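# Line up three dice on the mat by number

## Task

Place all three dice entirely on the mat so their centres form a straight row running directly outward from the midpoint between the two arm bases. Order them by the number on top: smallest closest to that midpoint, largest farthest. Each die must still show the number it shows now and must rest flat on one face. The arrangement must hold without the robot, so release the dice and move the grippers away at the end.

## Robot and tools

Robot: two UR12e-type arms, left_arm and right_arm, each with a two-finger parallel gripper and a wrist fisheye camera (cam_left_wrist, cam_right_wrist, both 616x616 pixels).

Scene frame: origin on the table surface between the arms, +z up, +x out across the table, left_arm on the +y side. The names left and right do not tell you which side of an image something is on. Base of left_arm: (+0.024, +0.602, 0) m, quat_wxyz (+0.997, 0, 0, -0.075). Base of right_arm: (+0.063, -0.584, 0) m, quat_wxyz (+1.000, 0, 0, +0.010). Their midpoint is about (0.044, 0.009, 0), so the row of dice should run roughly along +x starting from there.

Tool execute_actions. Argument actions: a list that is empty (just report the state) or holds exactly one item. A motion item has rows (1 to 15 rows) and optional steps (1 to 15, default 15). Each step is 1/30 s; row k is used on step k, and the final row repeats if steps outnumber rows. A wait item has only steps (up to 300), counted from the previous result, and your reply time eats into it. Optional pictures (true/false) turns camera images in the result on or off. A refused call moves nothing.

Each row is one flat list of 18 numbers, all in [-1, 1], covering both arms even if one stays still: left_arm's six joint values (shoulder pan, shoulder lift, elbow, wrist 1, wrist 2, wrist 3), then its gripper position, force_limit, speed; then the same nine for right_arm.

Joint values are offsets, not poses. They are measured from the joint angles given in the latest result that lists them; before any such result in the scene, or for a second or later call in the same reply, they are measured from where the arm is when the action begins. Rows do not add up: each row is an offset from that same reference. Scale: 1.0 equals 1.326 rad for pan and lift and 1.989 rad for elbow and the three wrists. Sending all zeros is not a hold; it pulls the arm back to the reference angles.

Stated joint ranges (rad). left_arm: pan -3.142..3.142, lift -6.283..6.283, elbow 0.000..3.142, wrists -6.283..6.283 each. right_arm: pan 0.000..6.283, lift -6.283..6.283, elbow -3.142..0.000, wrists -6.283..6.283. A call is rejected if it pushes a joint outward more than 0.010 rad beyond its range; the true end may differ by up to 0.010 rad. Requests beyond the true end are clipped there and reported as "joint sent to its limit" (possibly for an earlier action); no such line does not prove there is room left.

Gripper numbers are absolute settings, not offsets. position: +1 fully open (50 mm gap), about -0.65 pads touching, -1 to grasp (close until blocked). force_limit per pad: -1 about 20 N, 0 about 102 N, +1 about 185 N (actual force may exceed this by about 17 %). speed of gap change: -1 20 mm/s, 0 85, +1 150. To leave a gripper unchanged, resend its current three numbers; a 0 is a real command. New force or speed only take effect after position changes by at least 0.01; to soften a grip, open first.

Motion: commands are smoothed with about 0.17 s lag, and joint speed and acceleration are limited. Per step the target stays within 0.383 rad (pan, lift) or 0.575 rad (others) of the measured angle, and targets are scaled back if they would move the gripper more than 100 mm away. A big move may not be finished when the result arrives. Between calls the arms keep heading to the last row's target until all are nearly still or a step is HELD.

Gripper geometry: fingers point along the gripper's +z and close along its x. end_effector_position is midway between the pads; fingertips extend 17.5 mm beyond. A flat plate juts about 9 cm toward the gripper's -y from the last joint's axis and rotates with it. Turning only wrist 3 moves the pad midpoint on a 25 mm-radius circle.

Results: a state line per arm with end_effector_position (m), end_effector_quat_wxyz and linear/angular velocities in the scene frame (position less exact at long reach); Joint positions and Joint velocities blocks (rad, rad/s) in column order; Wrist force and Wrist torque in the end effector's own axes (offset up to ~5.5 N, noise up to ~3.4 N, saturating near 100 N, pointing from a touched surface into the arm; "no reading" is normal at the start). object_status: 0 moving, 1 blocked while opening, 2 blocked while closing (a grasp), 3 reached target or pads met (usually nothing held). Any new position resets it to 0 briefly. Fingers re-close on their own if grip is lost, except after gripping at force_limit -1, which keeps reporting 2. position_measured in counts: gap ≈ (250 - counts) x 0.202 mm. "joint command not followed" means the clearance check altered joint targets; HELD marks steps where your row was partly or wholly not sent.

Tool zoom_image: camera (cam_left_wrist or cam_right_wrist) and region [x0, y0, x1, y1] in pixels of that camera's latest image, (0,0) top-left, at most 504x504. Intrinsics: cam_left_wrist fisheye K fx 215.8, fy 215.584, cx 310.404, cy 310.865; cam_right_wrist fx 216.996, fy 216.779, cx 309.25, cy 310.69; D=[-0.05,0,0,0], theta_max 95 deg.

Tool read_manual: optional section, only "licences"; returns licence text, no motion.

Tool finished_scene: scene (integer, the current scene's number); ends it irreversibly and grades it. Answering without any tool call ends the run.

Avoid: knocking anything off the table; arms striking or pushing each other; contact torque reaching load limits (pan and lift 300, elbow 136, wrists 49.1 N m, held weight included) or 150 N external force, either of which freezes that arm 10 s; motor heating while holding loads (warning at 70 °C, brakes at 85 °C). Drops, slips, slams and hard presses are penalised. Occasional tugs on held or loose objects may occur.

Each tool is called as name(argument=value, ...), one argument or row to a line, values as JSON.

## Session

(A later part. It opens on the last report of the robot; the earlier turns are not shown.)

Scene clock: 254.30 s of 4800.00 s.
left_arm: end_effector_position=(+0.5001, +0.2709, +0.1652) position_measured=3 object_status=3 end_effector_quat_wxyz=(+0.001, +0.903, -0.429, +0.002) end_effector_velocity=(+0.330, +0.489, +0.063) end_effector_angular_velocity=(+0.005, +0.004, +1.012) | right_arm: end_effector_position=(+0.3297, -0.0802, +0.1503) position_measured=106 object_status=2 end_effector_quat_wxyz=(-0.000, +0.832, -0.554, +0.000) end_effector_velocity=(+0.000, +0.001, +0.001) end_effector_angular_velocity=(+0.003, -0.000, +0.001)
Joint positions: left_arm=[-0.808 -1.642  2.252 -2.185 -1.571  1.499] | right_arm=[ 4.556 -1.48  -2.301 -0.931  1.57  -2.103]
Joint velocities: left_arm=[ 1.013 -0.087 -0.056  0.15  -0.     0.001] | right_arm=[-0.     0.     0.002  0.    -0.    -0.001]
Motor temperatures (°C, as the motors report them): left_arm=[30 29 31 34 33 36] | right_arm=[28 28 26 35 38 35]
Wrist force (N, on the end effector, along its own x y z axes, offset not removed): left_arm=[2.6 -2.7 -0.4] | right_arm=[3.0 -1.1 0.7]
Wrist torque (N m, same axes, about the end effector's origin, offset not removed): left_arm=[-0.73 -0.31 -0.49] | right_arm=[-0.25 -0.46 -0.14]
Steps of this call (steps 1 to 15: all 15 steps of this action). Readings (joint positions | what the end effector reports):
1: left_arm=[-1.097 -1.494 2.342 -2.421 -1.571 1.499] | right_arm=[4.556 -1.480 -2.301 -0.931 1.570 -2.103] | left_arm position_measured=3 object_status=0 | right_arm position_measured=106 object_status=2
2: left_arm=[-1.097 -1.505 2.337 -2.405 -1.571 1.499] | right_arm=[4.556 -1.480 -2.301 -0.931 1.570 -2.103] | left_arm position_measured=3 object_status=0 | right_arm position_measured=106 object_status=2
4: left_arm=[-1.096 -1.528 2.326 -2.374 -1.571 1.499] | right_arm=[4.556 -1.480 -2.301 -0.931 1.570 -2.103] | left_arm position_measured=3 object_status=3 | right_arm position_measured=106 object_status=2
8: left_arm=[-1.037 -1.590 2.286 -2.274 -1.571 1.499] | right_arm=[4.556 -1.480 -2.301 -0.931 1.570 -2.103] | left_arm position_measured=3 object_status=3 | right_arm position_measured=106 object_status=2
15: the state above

execute_actions(
  actions=[
    {"rows": [[0.232,-0.0166,-0.0077,0.019,0,0,1,-0.4,0, 0,-0.006,0.003,0.001,0,0,-1,-0.4,0],[0.232,-0.0166,-0.0077,0.019,0,0,1,-0.4,0, 0.001,-0.018,0.01,0.002,0,0.0005,-1,-0.4,0],[0.232,-0.0166,-0.0077,0.019,0,0,1,-0.4,0, 0.0014,-0.036,0.019,0.0046,0,0.001,-1,-0.4,0],[0.232,-0.0166,-0.0077,0.019,0,0,1,-0.4,0, 0.0023,-0.06,0.032,0.0076,0,0.0016,-1,-0.4,0],[0.232,-0.0166,-0.0077,0.019,0,0,1,-0.4,0, 0.0033,-0.087,0.047,0.011,0,0.0024,-1,-0.4,0],[0.232,-0.0166,-0.0077,0.019,0,0,1,-0.4,0, 0.0045,-0.117,0.063,0.015,0,0.0032,-1,-0.4,0],[0.232,-0.0166,-0.0077,0.019,0,0,1,-0.4,0, 0.0056,-0.147,0.079,0.0187,0,0.004,-1,-0.4,0],[0.232,-0.0166,-0.0077,0.019,0,0,1,-0.4,0, 0.0068,-0.177,0.0956,0.0225,0,0.0048,-1,-0.4,0],[0.232,-0.0166,-0.0077,0.019,0,0,1,-0.4,0, 0.0078,-0.204,0.11,0.026,0,0.0056,-1,-0.4,0],[0.232,-0.0166,-0.0077,0.019,0,0,1,-0.4,0, 0.0089,-0.231,0.125,0.0294,0,0.0063,-1,-0.4,0],[0.232,-0.0166,-0.0077,0.019,0,0,1,-0.4,0, 0.0098,-0.255,0.138,0.0325,0,0.007,-1,-0.4,0],[0.232,-0.0166,-0.0077,0.019,0,0,1,-0.4,0, 0.0105,-0.273,0.147,0.035,0,0.0075,-1,-0.4,0],[0.232,-0.0166,-0.0077,0.019,0,0,1,-0.4,0, 0.011,-0.288,0.1555,0.0367,0,0.0079,-1,-0.4,0],[0.232,-0.0166,-0.0077,0.019,0,0,1,-0.4,0, 0.0114,-0.297,0.160,0.0378,0,0.0081,-1,-0.4,0],[0.232,-0.0166,-0.0077,0.019,0,0,1,-0.4,0, 0.0115,-0.3004,0.162,0.0382,0,0.0082,-1,-0.4,0]], "steps": 15},
  ],
  pictures=false,
)

execute_actions(
  actions=[
    {"steps": 18},
  ],
)

zoom_image(
  camera="cam_right_wrist",
  region=[230, 170, 400, 340],
)

Scene clock: 261.33 s of 4800.00 s.
left_arm: end_effector_position=(+0.5766, +0.4316, +0.1818) position_measured=3 object_status=3 end_effector_quat_wxyz=(+0.001, +0.958, -0.285, +0.002) end_effector_velocity=(-0.001, -0.000, -0.001) end_effector_angular_velocity=(+0.000, +0.001, -0.003) | right_arm: end_effector_position=(+0.3453, +0.0988, +0.1092) position_measured=106 object_status=2 end_effector_quat_wxyz=(-0.001, +0.832, -0.555, -0.001) end_effector_velocity=(+0.028, +0.369, -0.177) end_effector_angular_velocity=(-0.032, +0.004, -0.001)
Joint positions: left_arm=[-0.501 -1.664  2.237 -2.147 -1.571  1.499] | right_arm=[ 4.568 -1.805 -2.036 -0.868  1.57  -2.089]
Joint velocities: left_arm=[-0.001  0.     0.002 -0.001 -0.     0.001] | right_arm=[ 0.025 -0.727  0.57   0.125  0.     0.026]
Motor temperatures (°C, as the motors report them): left_arm=[30 29 31 34 33 36] | right_arm=[28 28 26 35 38 35]
Wrist force (N, on the end effector, along its own x y z axes, offset not removed): left_arm=[1.1 -0.6 2.0] | right_arm=[-7.1 0.7 2.3]
Wrist torque (N m, same axes, about the end effector's origin, offset not removed): left_arm=[-0.29 -0.10 -0.35] | right_arm=[0.35 1.17 0.22]
Steps of this call (steps 1 to 30: the robot went on to your last target; steps 31 to 90: nothing new was sent; then 3.53 s passed at rest; steps 91 to 105: all 15 steps of this action). Readings (joint positions | what the end effector reports):
91: left_arm=[-0.501 -1.664 2.237 -2.147 -1.571 1.499] | right_arm=[4.556 -1.480 -2.301 -0.931 1.570 -2.103] | left_arm position_measured=3 object_status=3 | right_arm position_measured=106 object_status=2
92: left_arm=[-0.501 -1.664 2.237 -2.147 -1.571 1.499] | right_arm=[4.556 -1.482 -2.300 -0.931 1.570 -2.103] | left_arm position_measured=3 object_status=3 | right_arm position_measured=106 object_status=2
94: left_arm=[-0.501 -1.664 2.237 -2.147 -1.571 1.499] | right_arm=[4.556 -1.495 -2.289 -0.928 1.570 -2.102] | left_arm position_measured=3 object_status=3 | right_arm position_measured=106 object_status=2
98: left_arm=[-0.501 -1.664 2.237 -2.147 -1.571 1.499] | right_arm=[4.560 -1.580 -2.219 -0.910 1.570 -2.098] | left_arm position_measured=3 object_status=3 | right_arm position_measured=106 object_status=2
105: the state above

Scene clock: 261.93 s of 4800.00 s.
left_arm: end_effector_position=(+0.5766, +0.4315, +0.1818) position_measured=3 object_status=3 end_effector_quat_wxyz=(+0.001, +0.958, -0.285, +0.002) end_effector_velocity=(-0.000, +0.000, -0.000) end_effector_angular_velocity=(+0.000, +0.001, +0.000) | right_arm: end_effector_position=(+0.3480, +0.1355, +0.0902) position_measured=106 object_status=2 end_effector_quat_wxyz=(-0.000, +0.832, -0.555, +0.000) end_effector_velocity=(+0.001, +0.000, -0.000) end_effector_angular_velocity=(+0.000, -0.000, -0.001)
Joint positions: left_arm=[-0.501 -1.664  2.237 -2.147 -1.571  1.499] | right_arm=[ 4.571 -1.878 -1.979 -0.855  1.57  -2.087]
Joint velocities: left_arm=[ 0.     0.     0.001  0.    -0.    -0.   ] | right_arm=[-0.001 -0.001  0.001  0.001 -0.     0.   ]
Motor temperatures (°C, as the motors report them): left_arm=[30 29 31 34 33 36] | right_arm=[28 28 26 35 38 35]
Wrist force (N, on the end effector, along its own x y z axes, offset not removed): left_arm=[-0.4 -1.5 1.7] | right_arm=[1.1 -2.8 -1.0]
Wrist torque (N m, same axes, about the end effector's origin, offset not removed): left_arm=[-0.37 0.16 -0.37] | right_arm=[-0.36 -0.07 0.17]
Steps of this call (steps 1 to 18: the robot went on to your last target). Readings (joint positions | what the end effector reports):
1: left_arm=[-0.501 -1.664 2.237 -2.147 -1.571 1.499] | right_arm=[4.569 -1.827 -2.020 -0.864 1.570 -2.089] | left_arm position_measured=3 object_status=3 | right_arm position_measured=106 object_status=2
2: left_arm=[-0.501 -1.664 2.237 -2.147 -1.571 1.499] | right_arm=[4.570 -1.843 -2.007 -0.861 1.570 -2.088] | left_arm position_measured=3 object_status=3 | right_arm position_measured=106 object_status=2
4: left_arm=[-0.501 -1.664 2.237 -2.147 -1.571 1.499] | right_arm=[4.570 -1.861 -1.993 -0.858 1.570 -2.087] | left_arm position_measured=3 object_status=3 | right_arm position_measured=106 object_status=2
8: left_arm=[-0.501 -1.664 2.237 -2.147 -1.571 1.499] | right_arm=[4.571 -1.874 -1.982 -0.856 1.570 -2.087] | left_arm position_measured=3 object_status=3 | right_arm position_measured=106 object_status=2
18: the state above

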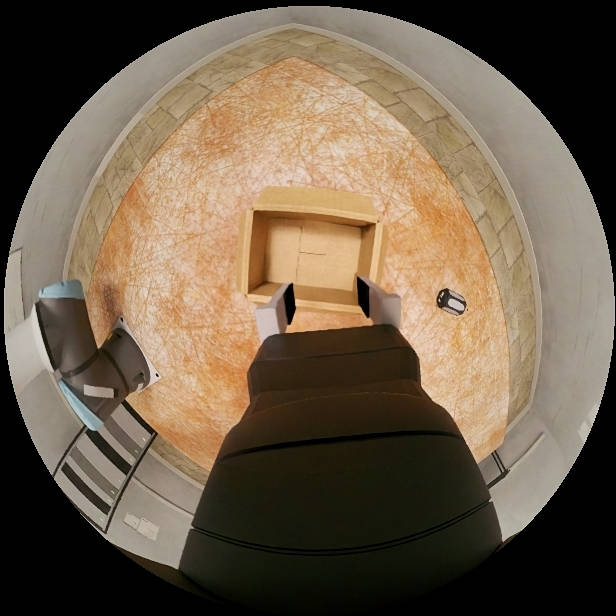

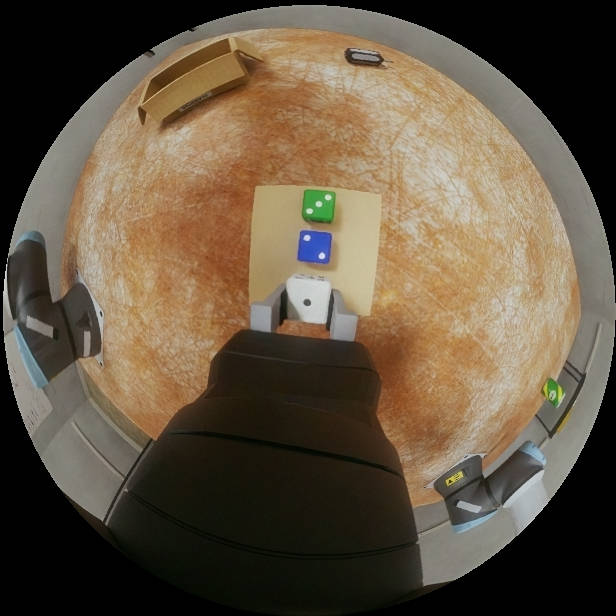

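Region (230, 170, 400, 340) of cam_right_wrist's 616x616 image, scaled by 2.965, with more detail than that image has.

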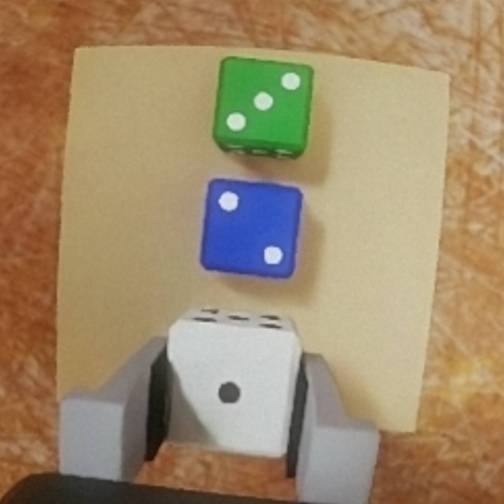

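execute_actions(
  actions=[
    {"rows": [[0,0,0,0,0,0,1,-0.4,0, 0,-0.0036,-0.0011,0.0035,0,0,-1,-0.4,0],[0,0,0,0,0,0,1,-0.4,0, 0,-0.0093,-0.0028,0.009,0,0,-1,-0.4,0],[0,0,0,0,0,0,1,-0.4,0, 0,-0.0164,-0.005,0.016,0,0,-1,-0.4,0],[0,0,0,0,0,0,1,-0.4,0, 0,-0.0243,-0.0073,0.0235,0,0,-1,-0.4,0],[0,0,0,0,0,0,1,-0.4,0, 0,-0.032,-0.0096,0.031,0,0,-1,-0.4,0],[0,0,0,0,0,0,1,-0.4,0, 0,-0.039,-0.0118,0.038,0,0,-1,-0.4,0],[0,0,0,0,0,0,1,-0.4,0, 0,-0.0457,-0.0137,0.044,0,0,-1,-0.4,0],[0,0,0,0,0,0,1,-0.4,0, 0,-0.0507,-0.0152,0.049,0,0,-1,-0.4,0],[0,0,0,0,0,0,1,-0.4,0, 0,-0.054,-0.0162,0.052,0,0,-1,-0.4,0],[0,0,0,0,0,0,1,-0.4,0, 0,-0.0556,-0.0167,0.0538,0,0,-1,-0.4,0]], "steps": 15},
  ],
  pictures=false,
)

execute_actions(
  actions=[
    {"steps": 12},
  ],
)

zoom_image(
  camera="cam_right_wrist",
  region=[220, 150, 410, 340],
)

Scene clock: 269.33 s of 4800.00 s.
left_arm: end_effector_position=(+0.5766, +0.4315, +0.1818) position_measured=3 object_status=3 end_effector_quat_wxyz=(+0.001, +0.958, -0.285, +0.002) end_effector_velocity=(-0.001, +0.000, -0.001) end_effector_angular_velocity=(+0.001, +0.002, -0.000) | right_arm: end_effector_position=(+0.3480, +0.1356, +0.0337) position_measured=106 object_status=2 end_effector_quat_wxyz=(-0.000, +0.832, -0.555, +0.000) end_effector_velocity=(-0.001, -0.000, -0.030) end_effector_angular_velocity=(+0.002, -0.000, +0.001)
Joint positions: left_arm=[-0.501 -1.664  2.237 -2.147 -1.571  1.499] | right_arm=[ 4.571 -1.948 -2.011 -0.753  1.57  -2.087]
Joint velocities: left_arm=[-0.001  0.     0.002  0.     0.    -0.   ] | right_arm=[ 0.001 -0.039 -0.017  0.057  0.    -0.   ]
Motor temperatures (°C, as the motors report them): left_arm=[30 29 31 34 33 36] | right_arm=[28 28 26 35 38 35]
Wrist force (N, on the end effector, along its own x y z axes, offset not removed): left_arm=[1.4 -3.5 3.0] | right_arm=[-2.1 2.4 2.3]
Wrist torque (N m, same axes, about the end effector's origin, offset not removed): left_arm=[-0.73 -0.19 -0.47] | right_arm=[0.57 0.50 0.10]
Steps of this call (steps 1 to 15: the robot went on to your last target; steps 16 to 90: nothing new was sent; then 3.90 s passed at rest; steps 91 to 105: all 15 steps of this action). Readings (joint positions | what the end effector reports):
91: left_arm=[-0.501 -1.664 2.237 -2.147 -1.571 1.499] | right_arm=[4.571 -1.878 -1.979 -0.855 1.570 -2.087] | left_arm position_measured=3 object_status=3 | right_arm position_measured=106 object_status=2
92: left_arm=[-0.501 -1.664 2.237 -2.147 -1.571 1.499] | right_arm=[4.571 -1.879 -1.979 -0.853 1.570 -2.087] | left_arm position_measured=3 object_status=3 | right_arm position_measured=106 object_status=2
94: left_arm=[-0.501 -1.664 2.237 -2.147 -1.571 1.499] | right_arm=[4.571 -1.886 -1.982 -0.843 1.570 -2.087] | left_arm position_measured=3 object_status=3 | right_arm position_measured=106 object_status=2
98: left_arm=[-0.501 -1.664 2.237 -2.147 -1.571 1.499] | right_arm=[4.571 -1.916 -1.996 -0.801 1.570 -2.087] | left_arm position_measured=3 object_status=3 | right_arm position_measured=106 object_status=2
105: the state above

Scene clock: 269.73 s of 4800.00 s.
left_arm: end_effector_position=(+0.5766, +0.4315, +0.1818) position_measured=3 object_status=3 end_effector_quat_wxyz=(+0.001, +0.958, -0.285, +0.002) end_effector_velocity=(-0.001, +0.000, -0.001) end_effector_angular_velocity=(+0.000, +0.002, +0.001) | right_arm: end_effector_position=(+0.3480, +0.1355, +0.0311) position_measured=106 object_status=2 end_effector_quat_wxyz=(-0.000, +0.832, -0.555, +0.000) end_effector_velocity=(-0.001, -0.000, -0.000) end_effector_angular_velocity=(-0.001, +0.000, +0.002)
Joint positions: left_arm=[-0.501 -1.664  2.237 -2.147 -1.571  1.499] | right_arm=[ 4.571 -1.952 -2.012 -0.748  1.57  -2.087]
Joint velocities: left_arm=[-0.    -0.     0.001  0.    -0.001 -0.001] | right_arm=[ 0.001 -0.    -0.001  0.    -0.    -0.001]
Motor temperatures (°C, as the motors report them): left_arm=[30 29 31 34 33 36] | right_arm=[28 28 26 35 38 35]
Wrist force (N, on the end effector, along its own x y z axes, offset not removed): left_arm=[0.9 -3.6 1.0] | right_arm=[0.1 2.7 -1.5]
Wrist torque (N m, same axes, about the end effector's origin, offset not removed): left_arm=[-0.83 -0.10 -0.46] | right_arm=[0.48 -0.05 0.07]
Steps of this call (steps 1 to 12: the robot went on to your last target). Readings (joint positions | what the end effector reports):
1: left_arm=[-0.501 -1.664 2.237 -2.147 -1.571 1.499] | right_arm=[4.571 -1.950 -2.011 -0.752 1.570 -2.087] | left_arm position_measured=3 object_status=3 | right_arm position_measured=106 object_status=2
2: left_arm=[-0.501 -1.664 2.237 -2.147 -1.571 1.499] | right_arm=[4.571 -1.950 -2.012 -0.750 1.570 -2.087] | left_arm position_measured=3 object_status=3 | right_arm position_measured=106 object_status=2
4: left_arm=[-0.501 -1.664 2.237 -2.147 -1.571 1.499] | right_arm=[4.571 -1.951 -2.012 -0.749 1.570 -2.087] | left_arm position_measured=3 object_status=3 | right_arm position_measured=106 object_status=2
8: left_arm=[-0.501 -1.664 2.237 -2.147 -1.571 1.499] | right_arm=[4.571 -1.952 -2.012 -0.748 1.570 -2.087] | left_arm position_measured=3 object_status=3 | right_arm position_measured=106 object_status=2
12: the state above

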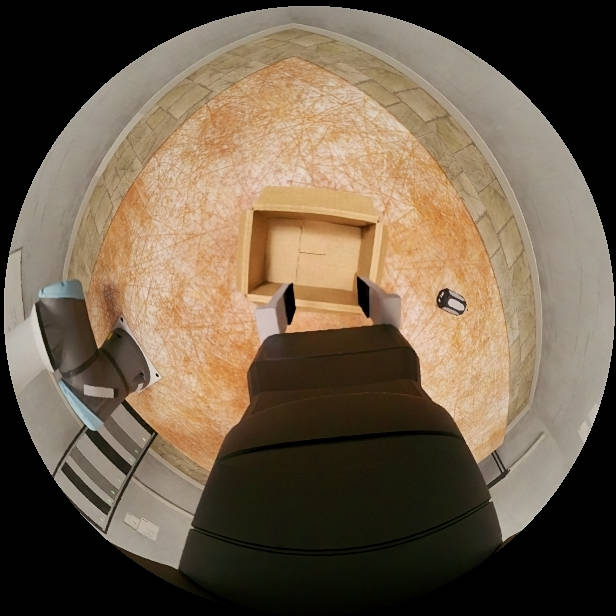

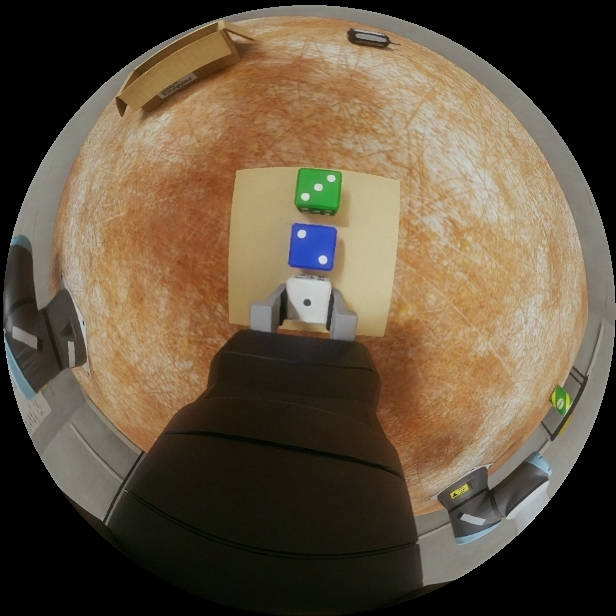

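Region (220, 150, 410, 340) of cam_right_wrist's 616x616 image, scaled by 2.653, with more detail than that image has.

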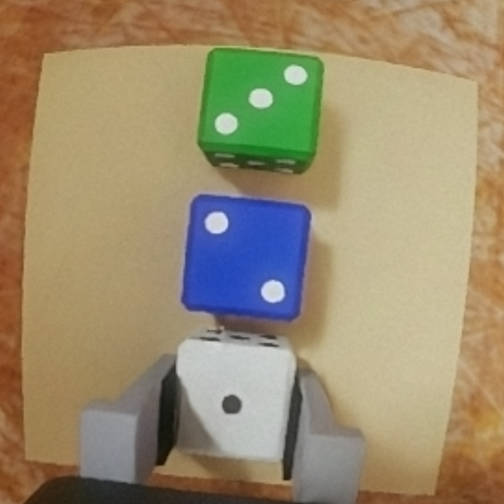

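execute_actions(
  actions=[
    {"rows": [[0,0,0,0,0,0,1,-0.4,0, 0,-0.0015,-0.00035,0.00136,0,0,-1,-0.4,0],[0,0,0,0,0,0,1,-0.4,0, 0,-0.0015,-0.00035,0.00136,0,0,-1,-0.4,0],[0,0,0,0,0,0,1,-0.4,0, 0,-0.0015,-0.00035,0.00136,0,0,-1,-0.4,0],[0,0,0,0,0,0,1,-0.4,0, 0,-0.0015,-0.00035,0.00136,0,0,-1,-0.4,0],[0,0,0,0,0,0,1,-0.4,0, 0,-0.0015,-0.00035,0.00136,0,0,-1,-0.4,0],[0,0,0,0,0,0,1,-0.4,0, 0,-0.0015,-0.00035,0.00136,0,0,-1,-0.4,0],[0,0,0,0,0,0,1,-0.4,0, 0,-0.0015,-0.00035,0.00136,0,0,-1,-0.4,0],[0,0,0,0,0,0,1,-0.4,0, 0,-0.0015,-0.00035,0.00136,0,0,-1,-0.4,0],[0,0,0,0,0,0,1,-0.4,0, 0,-0.0015,-0.00035,0.00136,0,0,-1,-0.4,0],[0,0,0,0,0,0,1,-0.4,0, 0,-0.0015,-0.00035,0.00136,0,0,1,-0.4,0]], "steps": 15},
  ],
  pictures=false,
)

execute_actions(
  actions=[
    {"rows": [[0,0,0,0,0,0,1,-0.4,0, 0,0.004,0.0012,-0.0039,0,0,1,-0.4,0],[0,0,0,0,0,0,1,-0.4,0, 0,0.011,0.0033,-0.0106,0,0,1,-0.4,0],[0,0,0,0,0,0,1,-0.4,0, 0,0.02,0.006,-0.0193,0,0,1,-0.4,0],[0,0,0,0,0,0,1,-0.4,0, 0,0.03,0.009,-0.029,0,0,1,-0.4,0],[0,0,0,0,0,0,1,-0.4,0, 0,0.04,0.012,-0.0387,0,0,1,-0.4,0],[0,0,0,0,0,0,1,-0.4,0, 0,0.05,0.015,-0.048,0,0,1,-0.4,0],[0,0,0,0,0,0,1,-0.4,0, 0,0.06,0.018,-0.058,0,0,1,-0.4,0],[0,0,0,0,0,0,1,-0.4,0, 0,0.07,0.022,-0.0687,0,0,1,-0.4,0],[0,0,0,0,0,0,1,-0.4,0, 0,0.08,0.026,-0.079,0,0,1,-0.4,0],[0,0,0,0,0,0,1,-0.4,0, 0,0.09,0.03,-0.09,0,0,1,-0.4,0],[0,0,0,0,0,0,1,-0.4,0, 0,0.098,0.034,-0.099,0,0,1,-0.4,0],[0,0,0,0,0,0,1,-0.4,0, 0,0.105,0.037,-0.107,0,0,1,-0.4,0]], "steps": 15},
  ],
  pictures=false,
)

execute_actions(
  actions=[
    {"steps": 10},
  ],
)

Scene clock: 278.97 s of 4800.00 s.
left_arm: end_effector_position=(+0.5766, +0.4315, +0.1818) position_measured=3 object_status=3 end_effector_quat_wxyz=(+0.001, +0.958, -0.285, +0.002) end_effector_velocity=(-0.000, +0.000, -0.000) end_effector_angular_velocity=(+0.001, +0.001, -0.000) | right_arm: end_effector_position=(+0.3480, +0.1355, +0.0296) position_measured=29 object_status=0 end_effector_quat_wxyz=(-0.000, +0.832, -0.555, +0.000) end_effector_velocity=(+0.000, -0.001, -0.001) end_effector_angular_velocity=(-0.001, +0.000, -0.000)
Joint positions: left_arm=[-0.501 -1.664  2.237 -2.147 -1.571  1.499] | right_arm=[ 4.571 -1.954 -2.013 -0.745  1.57  -2.087]
Joint velocities: left_arm=[ 0.    -0.    -0.     0.002  0.     0.   ] | right_arm=[-0.001 -0.001 -0.001  0.001 -0.    -0.   ]
Motor temperatures (°C, as the motors report them): left_arm=[30 29 31 34 33 36] | right_arm=[28 28 26 35 38 35]
Wrist force (N, on the end effector, along its own x y z axes, offset not removed): left_arm=[1.1 -2.6 2.1] | right_arm=[-0.4 5.8 1.0]
Wrist torque (N m, same axes, about the end effector's origin, offset not removed): left_arm=[-0.62 -0.09 -0.41] | right_arm=[1.05 0.09 0.30]
Steps of this call (steps 1 to 15: the robot went on to your last target; steps 16 to 90: nothing new was sent; then 5.73 s passed at rest; steps 91 to 105: all 15 steps of this action). Readings (joint positions | what the end effector reports):
91: left_arm=[-0.501 -1.664 2.237 -2.147 -1.571 1.499] | right_arm=[4.571 -1.952 -2.012 -0.748 1.570 -2.087] | left_arm position_measured=3 object_status=3 | right_arm position_measured=106 object_status=2
92: left_arm=[-0.501 -1.664 2.237 -2.147 -1.571 1.499] | right_arm=[4.571 -1.952 -2.012 -0.747 1.570 -2.087] | left_arm position_measured=3 object_status=3 | right_arm position_measured=106 object_status=2
94: left_arm=[-0.501 -1.664 2.237 -2.147 -1.571 1.499] | right_arm=[4.571 -1.953 -2.013 -0.746 1.570 -2.087] | left_arm position_measured=3 object_status=3 | right_arm position_measured=106 object_status=2
98: left_arm=[-0.501 -1.664 2.237 -2.147 -1.571 1.499] | right_arm=[4.571 -1.954 -2.013 -0.746 1.570 -2.087] | left_arm position_measured=3 object_status=3 | right_arm position_measured=106 object_status=2
105: the state above

Scene clock: 279.47 s of 4800.00 s.
left_arm: end_effector_position=(+0.5766, +0.4315, +0.1818) position_measured=3 object_status=3 end_effector_quat_wxyz=(+0.001, +0.958, -0.285, +0.002) end_effector_velocity=(-0.000, +0.000, -0.000) end_effector_angular_velocity=(+0.001, -0.000, -0.001) | right_arm: end_effector_position=(+0.3480, +0.1357, +0.1338) position_measured=3 object_status=3 end_effector_quat_wxyz=(-0.001, +0.832, -0.555, -0.000) end_effector_velocity=(-0.001, -0.011, +0.150) end_effector_angular_velocity=(-0.009, +0.001, +0.000)
Joint positions: left_arm=[-0.501 -1.664  2.237 -2.147 -1.571  1.499] | right_arm=[ 4.571 -1.83  -1.949 -0.932  1.57  -2.087]
Joint velocities: left_arm=[-0.     0.     0.001 -0.001  0.001  0.   ] | right_arm=[ 0.     0.171  0.101 -0.281 -0.     0.   ]
Motor temperatures (°C, as the motors report them): left_arm=[30 29 31 34 33 36] | right_arm=[28 28 26 35 38 35]
Wrist force (N, on the end effector, along its own x y z axes, offset not removed): left_arm=[1.4 -3.1 1.4] | right_arm=[0.5 -3.0 1.0]
Wrist torque (N m, same axes, about the end effector's origin, offset not removed): left_arm=[-0.73 -0.16 -0.49] | right_arm=[-0.53 0.13 0.11]
Steps of this call (steps 1 to 15: all 15 steps of this action). Readings (joint positions | what the end effector reports):
1: left_arm=[-0.501 -1.664 2.237 -2.147 -1.571 1.499] | right_arm=[4.571 -1.954 -2.013 -0.745 1.570 -2.087] | left_arm position_measured=3 object_status=3 | right_arm position_measured=15 object_status=0
2: left_arm=[-0.501 -1.664 2.237 -2.147 -1.571 1.499] | right_arm=[4.571 -1.953 -2.013 -0.747 1.570 -2.087] | left_arm position_measured=3 object_status=3 | right_arm position_measured=6 object_status=0
4: left_arm=[-0.501 -1.664 2.237 -2.147 -1.571 1.499] | right_arm=[4.571 -1.945 -2.009 -0.758 1.570 -2.087] | left_arm position_measured=3 object_status=3 | right_arm position_measured=3 object_status=0
8: left_arm=[-0.501 -1.664 2.237 -2.147 -1.571 1.499] | right_arm=[4.571 -1.907 -1.991 -0.813 1.570 -2.087] | left_arm position_measured=3 object_status=3 | right_arm position_measured=3 object_status=0
15: the state above

Scene clock: 279.80 s of 4800.00 s.
left_arm: end_effector_position=(+0.5766, +0.4315, +0.1818) position_measured=3 object_status=3 end_effector_quat_wxyz=(+0.001, +0.958, -0.285, +0.002) end_effector_velocity=(-0.000, +0.000, -0.000) end_effector_angular_velocity=(+0.000, +0.001, +0.000) | right_arm: end_effector_position=(+0.3479, +0.1344, +0.1469) position_measured=3 object_status=3 end_effector_quat_wxyz=(-0.000, +0.832, -0.555, +0.000) end_effector_velocity=(+0.000, +0.000, +0.004) end_effector_angular_velocity=(+0.000, -0.000, -0.001)
Joint positions: left_arm=[-0.501 -1.664  2.237 -2.147 -1.571  1.499] | right_arm=[ 4.571 -1.815 -1.94  -0.957  1.57  -2.087]
Joint velocities: left_arm=[ 0.     0.     0.     0.001 -0.     0.   ] | right_arm=[-0.     0.004  0.003 -0.007 -0.     0.   ]
Motor temperatures (°C, as the motors report them): left_arm=[30 29 31 34 33 36] | right_arm=[28 28 26 35 38 35]
Wrist force (N, on the end effector, along its own x y z axes, offset not removed): left_arm=[1.5 -2.8 4.6] | right_arm=[0.6 -1.9 -4.5]
Wrist torque (N m, same axes, about the end effector's origin, offset not removed): left_arm=[-0.59 -0.16 -0.46] | right_arm=[-0.39 -0.07 0.22]
Steps of this call (steps 1 to 10: the robot went on to your last target). Readings (joint positions | what the end effector reports):
1: left_arm=[-0.501 -1.664 2.237 -2.147 -1.571 1.499] | right_arm=[4.571 -1.825 -1.946 -0.940 1.570 -2.087] | left_arm position_measured=3 object_status=3 | right_arm position_measured=3 object_status=3
2: left_arm=[-0.501 -1.664 2.237 -2.147 -1.571 1.499] | right_arm=[4.571 -1.822 -1.944 -0.946 1.570 -2.087] | left_arm position_measured=3 object_status=3 | right_arm position_measured=3 object_status=3
4: left_arm=[-0.501 -1.664 2.237 -2.147 -1.571 1.499] | right_arm=[4.571 -1.818 -1.942 -0.952 1.570 -2.087] | left_arm position_measured=3 object_status=3 | right_arm position_measured=3 object_status=3
8: left_arm=[-0.501 -1.664 2.237 -2.147 -1.571 1.499] | right_arm=[4.571 -1.815 -1.940 -0.957 1.570 -2.087] | left_arm position_measured=3 object_status=3 | right_arm position_measured=3 object_status=3
10: the state above

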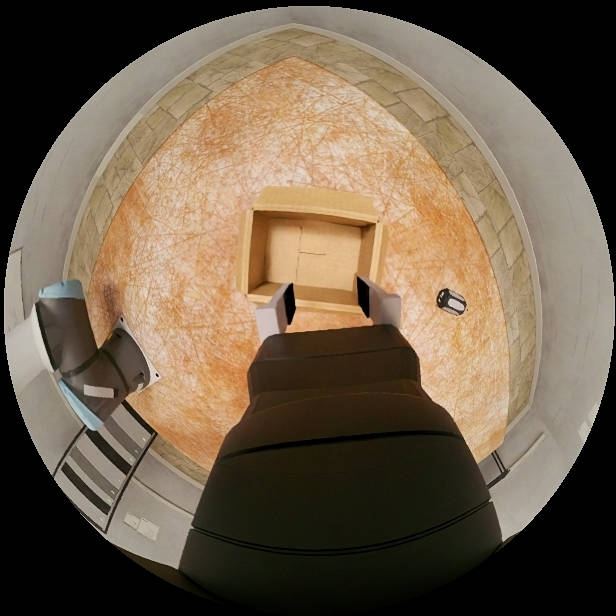

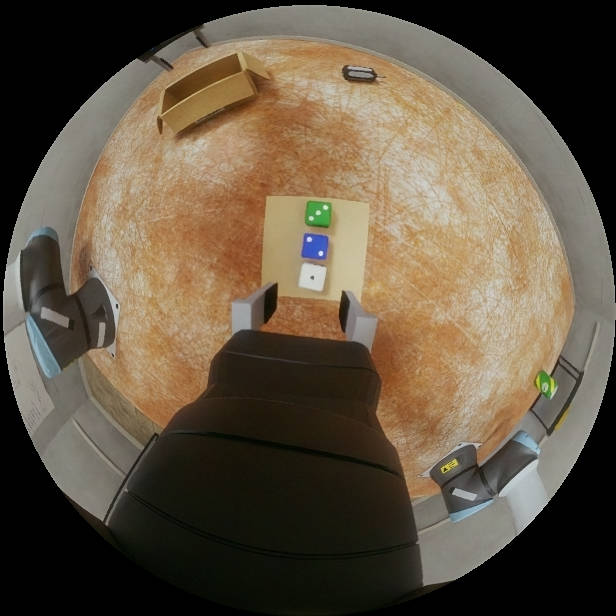

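execute_actions(
  actions=[
    {"rows": [[0,0,0,0,0,0,1,-0.4,0, 0,0.005,-0.0036,0,0,0,1,-0.4,0],[0,0,0,0,0,0,1,-0.4,0, 0,0.015,-0.011,0.001,0,0,1,-0.4,0],[0,0,0,0,0,0,1,-0.4,0, 0,0.03,-0.022,0.0016,0,0,1,-0.4,0],[0,0,0,0,0,0,1,-0.4,0, 0,0.05,-0.036,0.0026,0,0,1,-0.4,0],[0,0,0,0,0,0,1,-0.4,0, 0,0.073,-0.053,0.0038,0,0,1,-0.4,0],[0,0,0,0,0,0,1,-0.4,0, 0,0.098,-0.071,0.005,0,0,1,-0.4,0],[0,0,0,0,0,0,1,-0.4,0, 0,0.124,-0.089,0.0064,0,0,1,-0.4,0],[0,0,0,0,0,0,1,-0.4,0, 0,0.149,-0.107,0.0077,0,0,1,-0.4,0],[0,0,0,0,0,0,1,-0.4,0, 0,0.172,-0.123,0.0088,0,0,1,-0.4,0],[0,0,0,0,0,0,1,-0.4,0, 0,0.194,-0.14,0.01,0,0,1,-0.4,0],[0,0,0,0,0,0,1,-0.4,0, 0,0.215,-0.154,0.011,0,0,1,-0.4,0],[0,0,0,0,0,0,1,-0.4,0, 0,0.23,-0.165,0.0118,0,0,1,-0.4,0],[0,0,0,0,0,0,1,-0.4,0, 0,0.242,-0.174,0.0125,0,0,1,-0.4,0],[0,0,0,0,0,0,1,-0.4,0, 0,0.25,-0.18,0.0129,0,0,1,-0.4,0],[0,0,0,0,0,0,1,-0.4,0, 0,0.2526,-0.1815,0.013,0,0,1,-0.4,0]], "steps": 15},
  ],
  pictures=false,
)

execute_actions(
  actions=[
    {"steps": 15},
  ],
)

Scene clock: 284.93 s of 4800.00 s.
left_arm: end_effector_position=(+0.5766, +0.4315, +0.1818) position_measured=3 object_status=3 end_effector_quat_wxyz=(+0.001, +0.958, -0.285, +0.002) end_effector_velocity=(+0.000, -0.001, +0.000) end_effector_angular_velocity=(-0.001, -0.001, -0.000) | right_arm: end_effector_position=(+0.3268, -0.0382, +0.1551) position_measured=3 object_status=3 end_effector_quat_wxyz=(-0.000, +0.832, -0.555, -0.000) end_effector_velocity=(-0.047, -0.385, -0.036) end_effector_angular_velocity=(-0.010, +0.001, -0.000)
Joint positions: left_arm=[-0.501 -1.664  2.237 -2.147 -1.571  1.499] | right_arm=[ 4.571 -1.54  -2.236 -0.936  1.57  -2.087]
Joint velocities: left_arm=[-0.001 -0.    -0.001 -0.001 -0.    -0.   ] | right_arm=[ 0.     0.599 -0.651  0.042  0.     0.   ]
Motor temperatures (°C, as the motors report them): left_arm=[30 29 31 34 33 36] | right_arm=[28 28 26 35 38 35]
Wrist force (N, on the end effector, along its own x y z axes, offset not removed): left_arm=[0.3 -2.8 3.1] | right_arm=[4.0 4.3 -2.5]
Wrist torque (N m, same axes, about the end effector's origin, offset not removed): left_arm=[-0.61 -0.03 -0.44] | right_arm=[0.49 -0.63 0.02]
Steps of this call (steps 1 to 30: the robot went on to your last target; steps 31 to 90: nothing new was sent; then 1.63 s passed at rest; steps 91 to 105: all 15 steps of this action). Readings (joint positions | what the end effector reports):
91: left_arm=[-0.501 -1.664 2.237 -2.147 -1.571 1.499] | right_arm=[4.571 -1.814 -1.939 -0.958 1.570 -2.087] | left_arm position_measured=3 object_status=3 | right_arm position_measured=3 object_status=3
92: left_arm=[-0.501 -1.664 2.237 -2.147 -1.571 1.499] | right_arm=[4.571 -1.813 -1.941 -0.958 1.570 -2.087] | left_arm position_measured=3 object_status=3 | right_arm position_measured=3 object_status=3
94: left_arm=[-0.501 -1.664 2.237 -2.147 -1.571 1.499] | right_arm=[4.571 -1.802 -1.953 -0.957 1.570 -2.087] | left_arm position_measured=3 object_status=3 | right_arm position_measured=3 object_status=3
98: left_arm=[-0.501 -1.664 2.237 -2.147 -1.571 1.499] | right_arm=[4.571 -1.730 -2.031 -0.951 1.570 -2.087] | left_arm position_measured=3 object_status=3 | right_arm position_measured=3 object_status=3
105: the state above

Scene clock: 285.43 s of 4800.00 s.
left_arm: end_effector_position=(+0.5766, +0.4315, +0.1818) position_measured=3 object_status=3 end_effector_quat_wxyz=(+0.001, +0.958, -0.285, +0.002) end_effector_velocity=(-0.000, -0.001, -0.000) end_effector_angular_velocity=(-0.001, +0.000, -0.001) | right_arm: end_effector_position=(+0.3222, -0.0763, +0.1505) position_measured=3 object_status=3 end_effector_quat_wxyz=(-0.000, +0.832, -0.555, +0.000) end_effector_velocity=(-0.001, -0.002, -0.002) end_effector_angular_velocity=(-0.002, +0.000, +0.002)
Joint positions: left_arm=[-0.501 -1.664  2.237 -2.147 -1.571  1.499] | right_arm=[ 4.571 -1.48  -2.3   -0.932  1.57  -2.087]
Joint velocities: left_arm=[-0.001 -0.     0.    -0.001 -0.001  0.   ] | right_arm=[ 0.001  0.002 -0.004  0.     0.    -0.   ]
Motor temperatures (°C, as the motors report them): left_arm=[30 29 31 34 33 36] | right_arm=[28 28 26 35 38 35]
Wrist force (N, on the end effector, along its own x y z axes, offset not removed): left_arm=[1.0 -1.7 1.3] | right_arm=[0.8 -2.9 -3.1]
Wrist torque (N m, same axes, about the end effector's origin, offset not removed): left_arm=[-0.43 -0.11 -0.42] | right_arm=[-0.63 -0.11 0.18]
Steps of this call (steps 1 to 15: the robot went on to your last target). Readings (joint positions | what the end effector reports):
1: left_arm=[-0.501 -1.664 2.237 -2.147 -1.571 1.499] | right_arm=[4.571 -1.522 -2.255 -0.935 1.570 -2.087] | left_arm position_measured=3 object_status=3 | right_arm position_measured=3 object_status=3
2: left_arm=[-0.501 -1.664 2.237 -2.147 -1.571 1.499] | right_arm=[4.571 -1.509 -2.269 -0.934 1.570 -2.087] | left_arm position_measured=3 object_status=3 | right_arm position_measured=3 object_status=3
4: left_arm=[-0.501 -1.664 2.237 -2.147 -1.571 1.499] | right_arm=[4.571 -1.494 -2.285 -0.933 1.570 -2.087] | left_arm position_measured=3 object_status=3 | right_arm position_measured=3 object_status=3
8: left_arm=[-0.501 -1.664 2.237 -2.147 -1.571 1.499] | right_arm=[4.571 -1.483 -2.297 -0.932 1.570 -2.087] | left_arm position_measured=3 object_status=3 | right_arm position_measured=3 object_status=3
15: the state above

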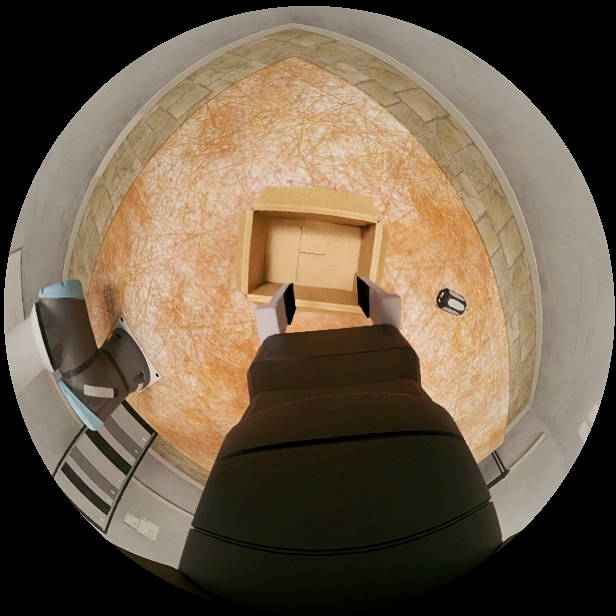

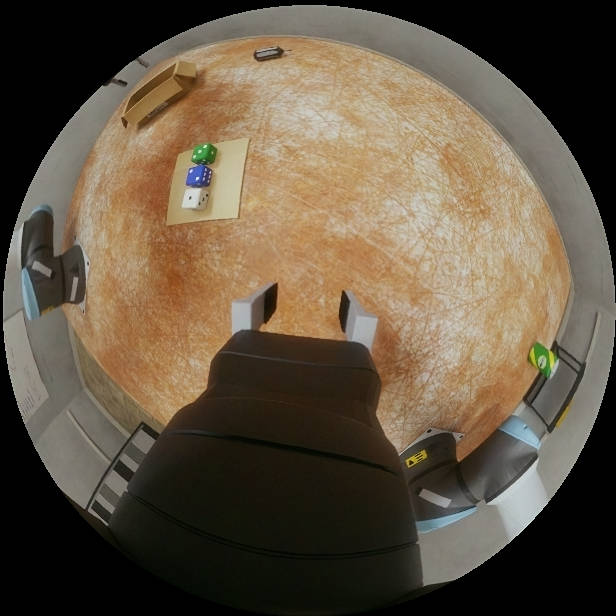

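finished_scene(
  scene=2,
)

The scene is finished: the task was done.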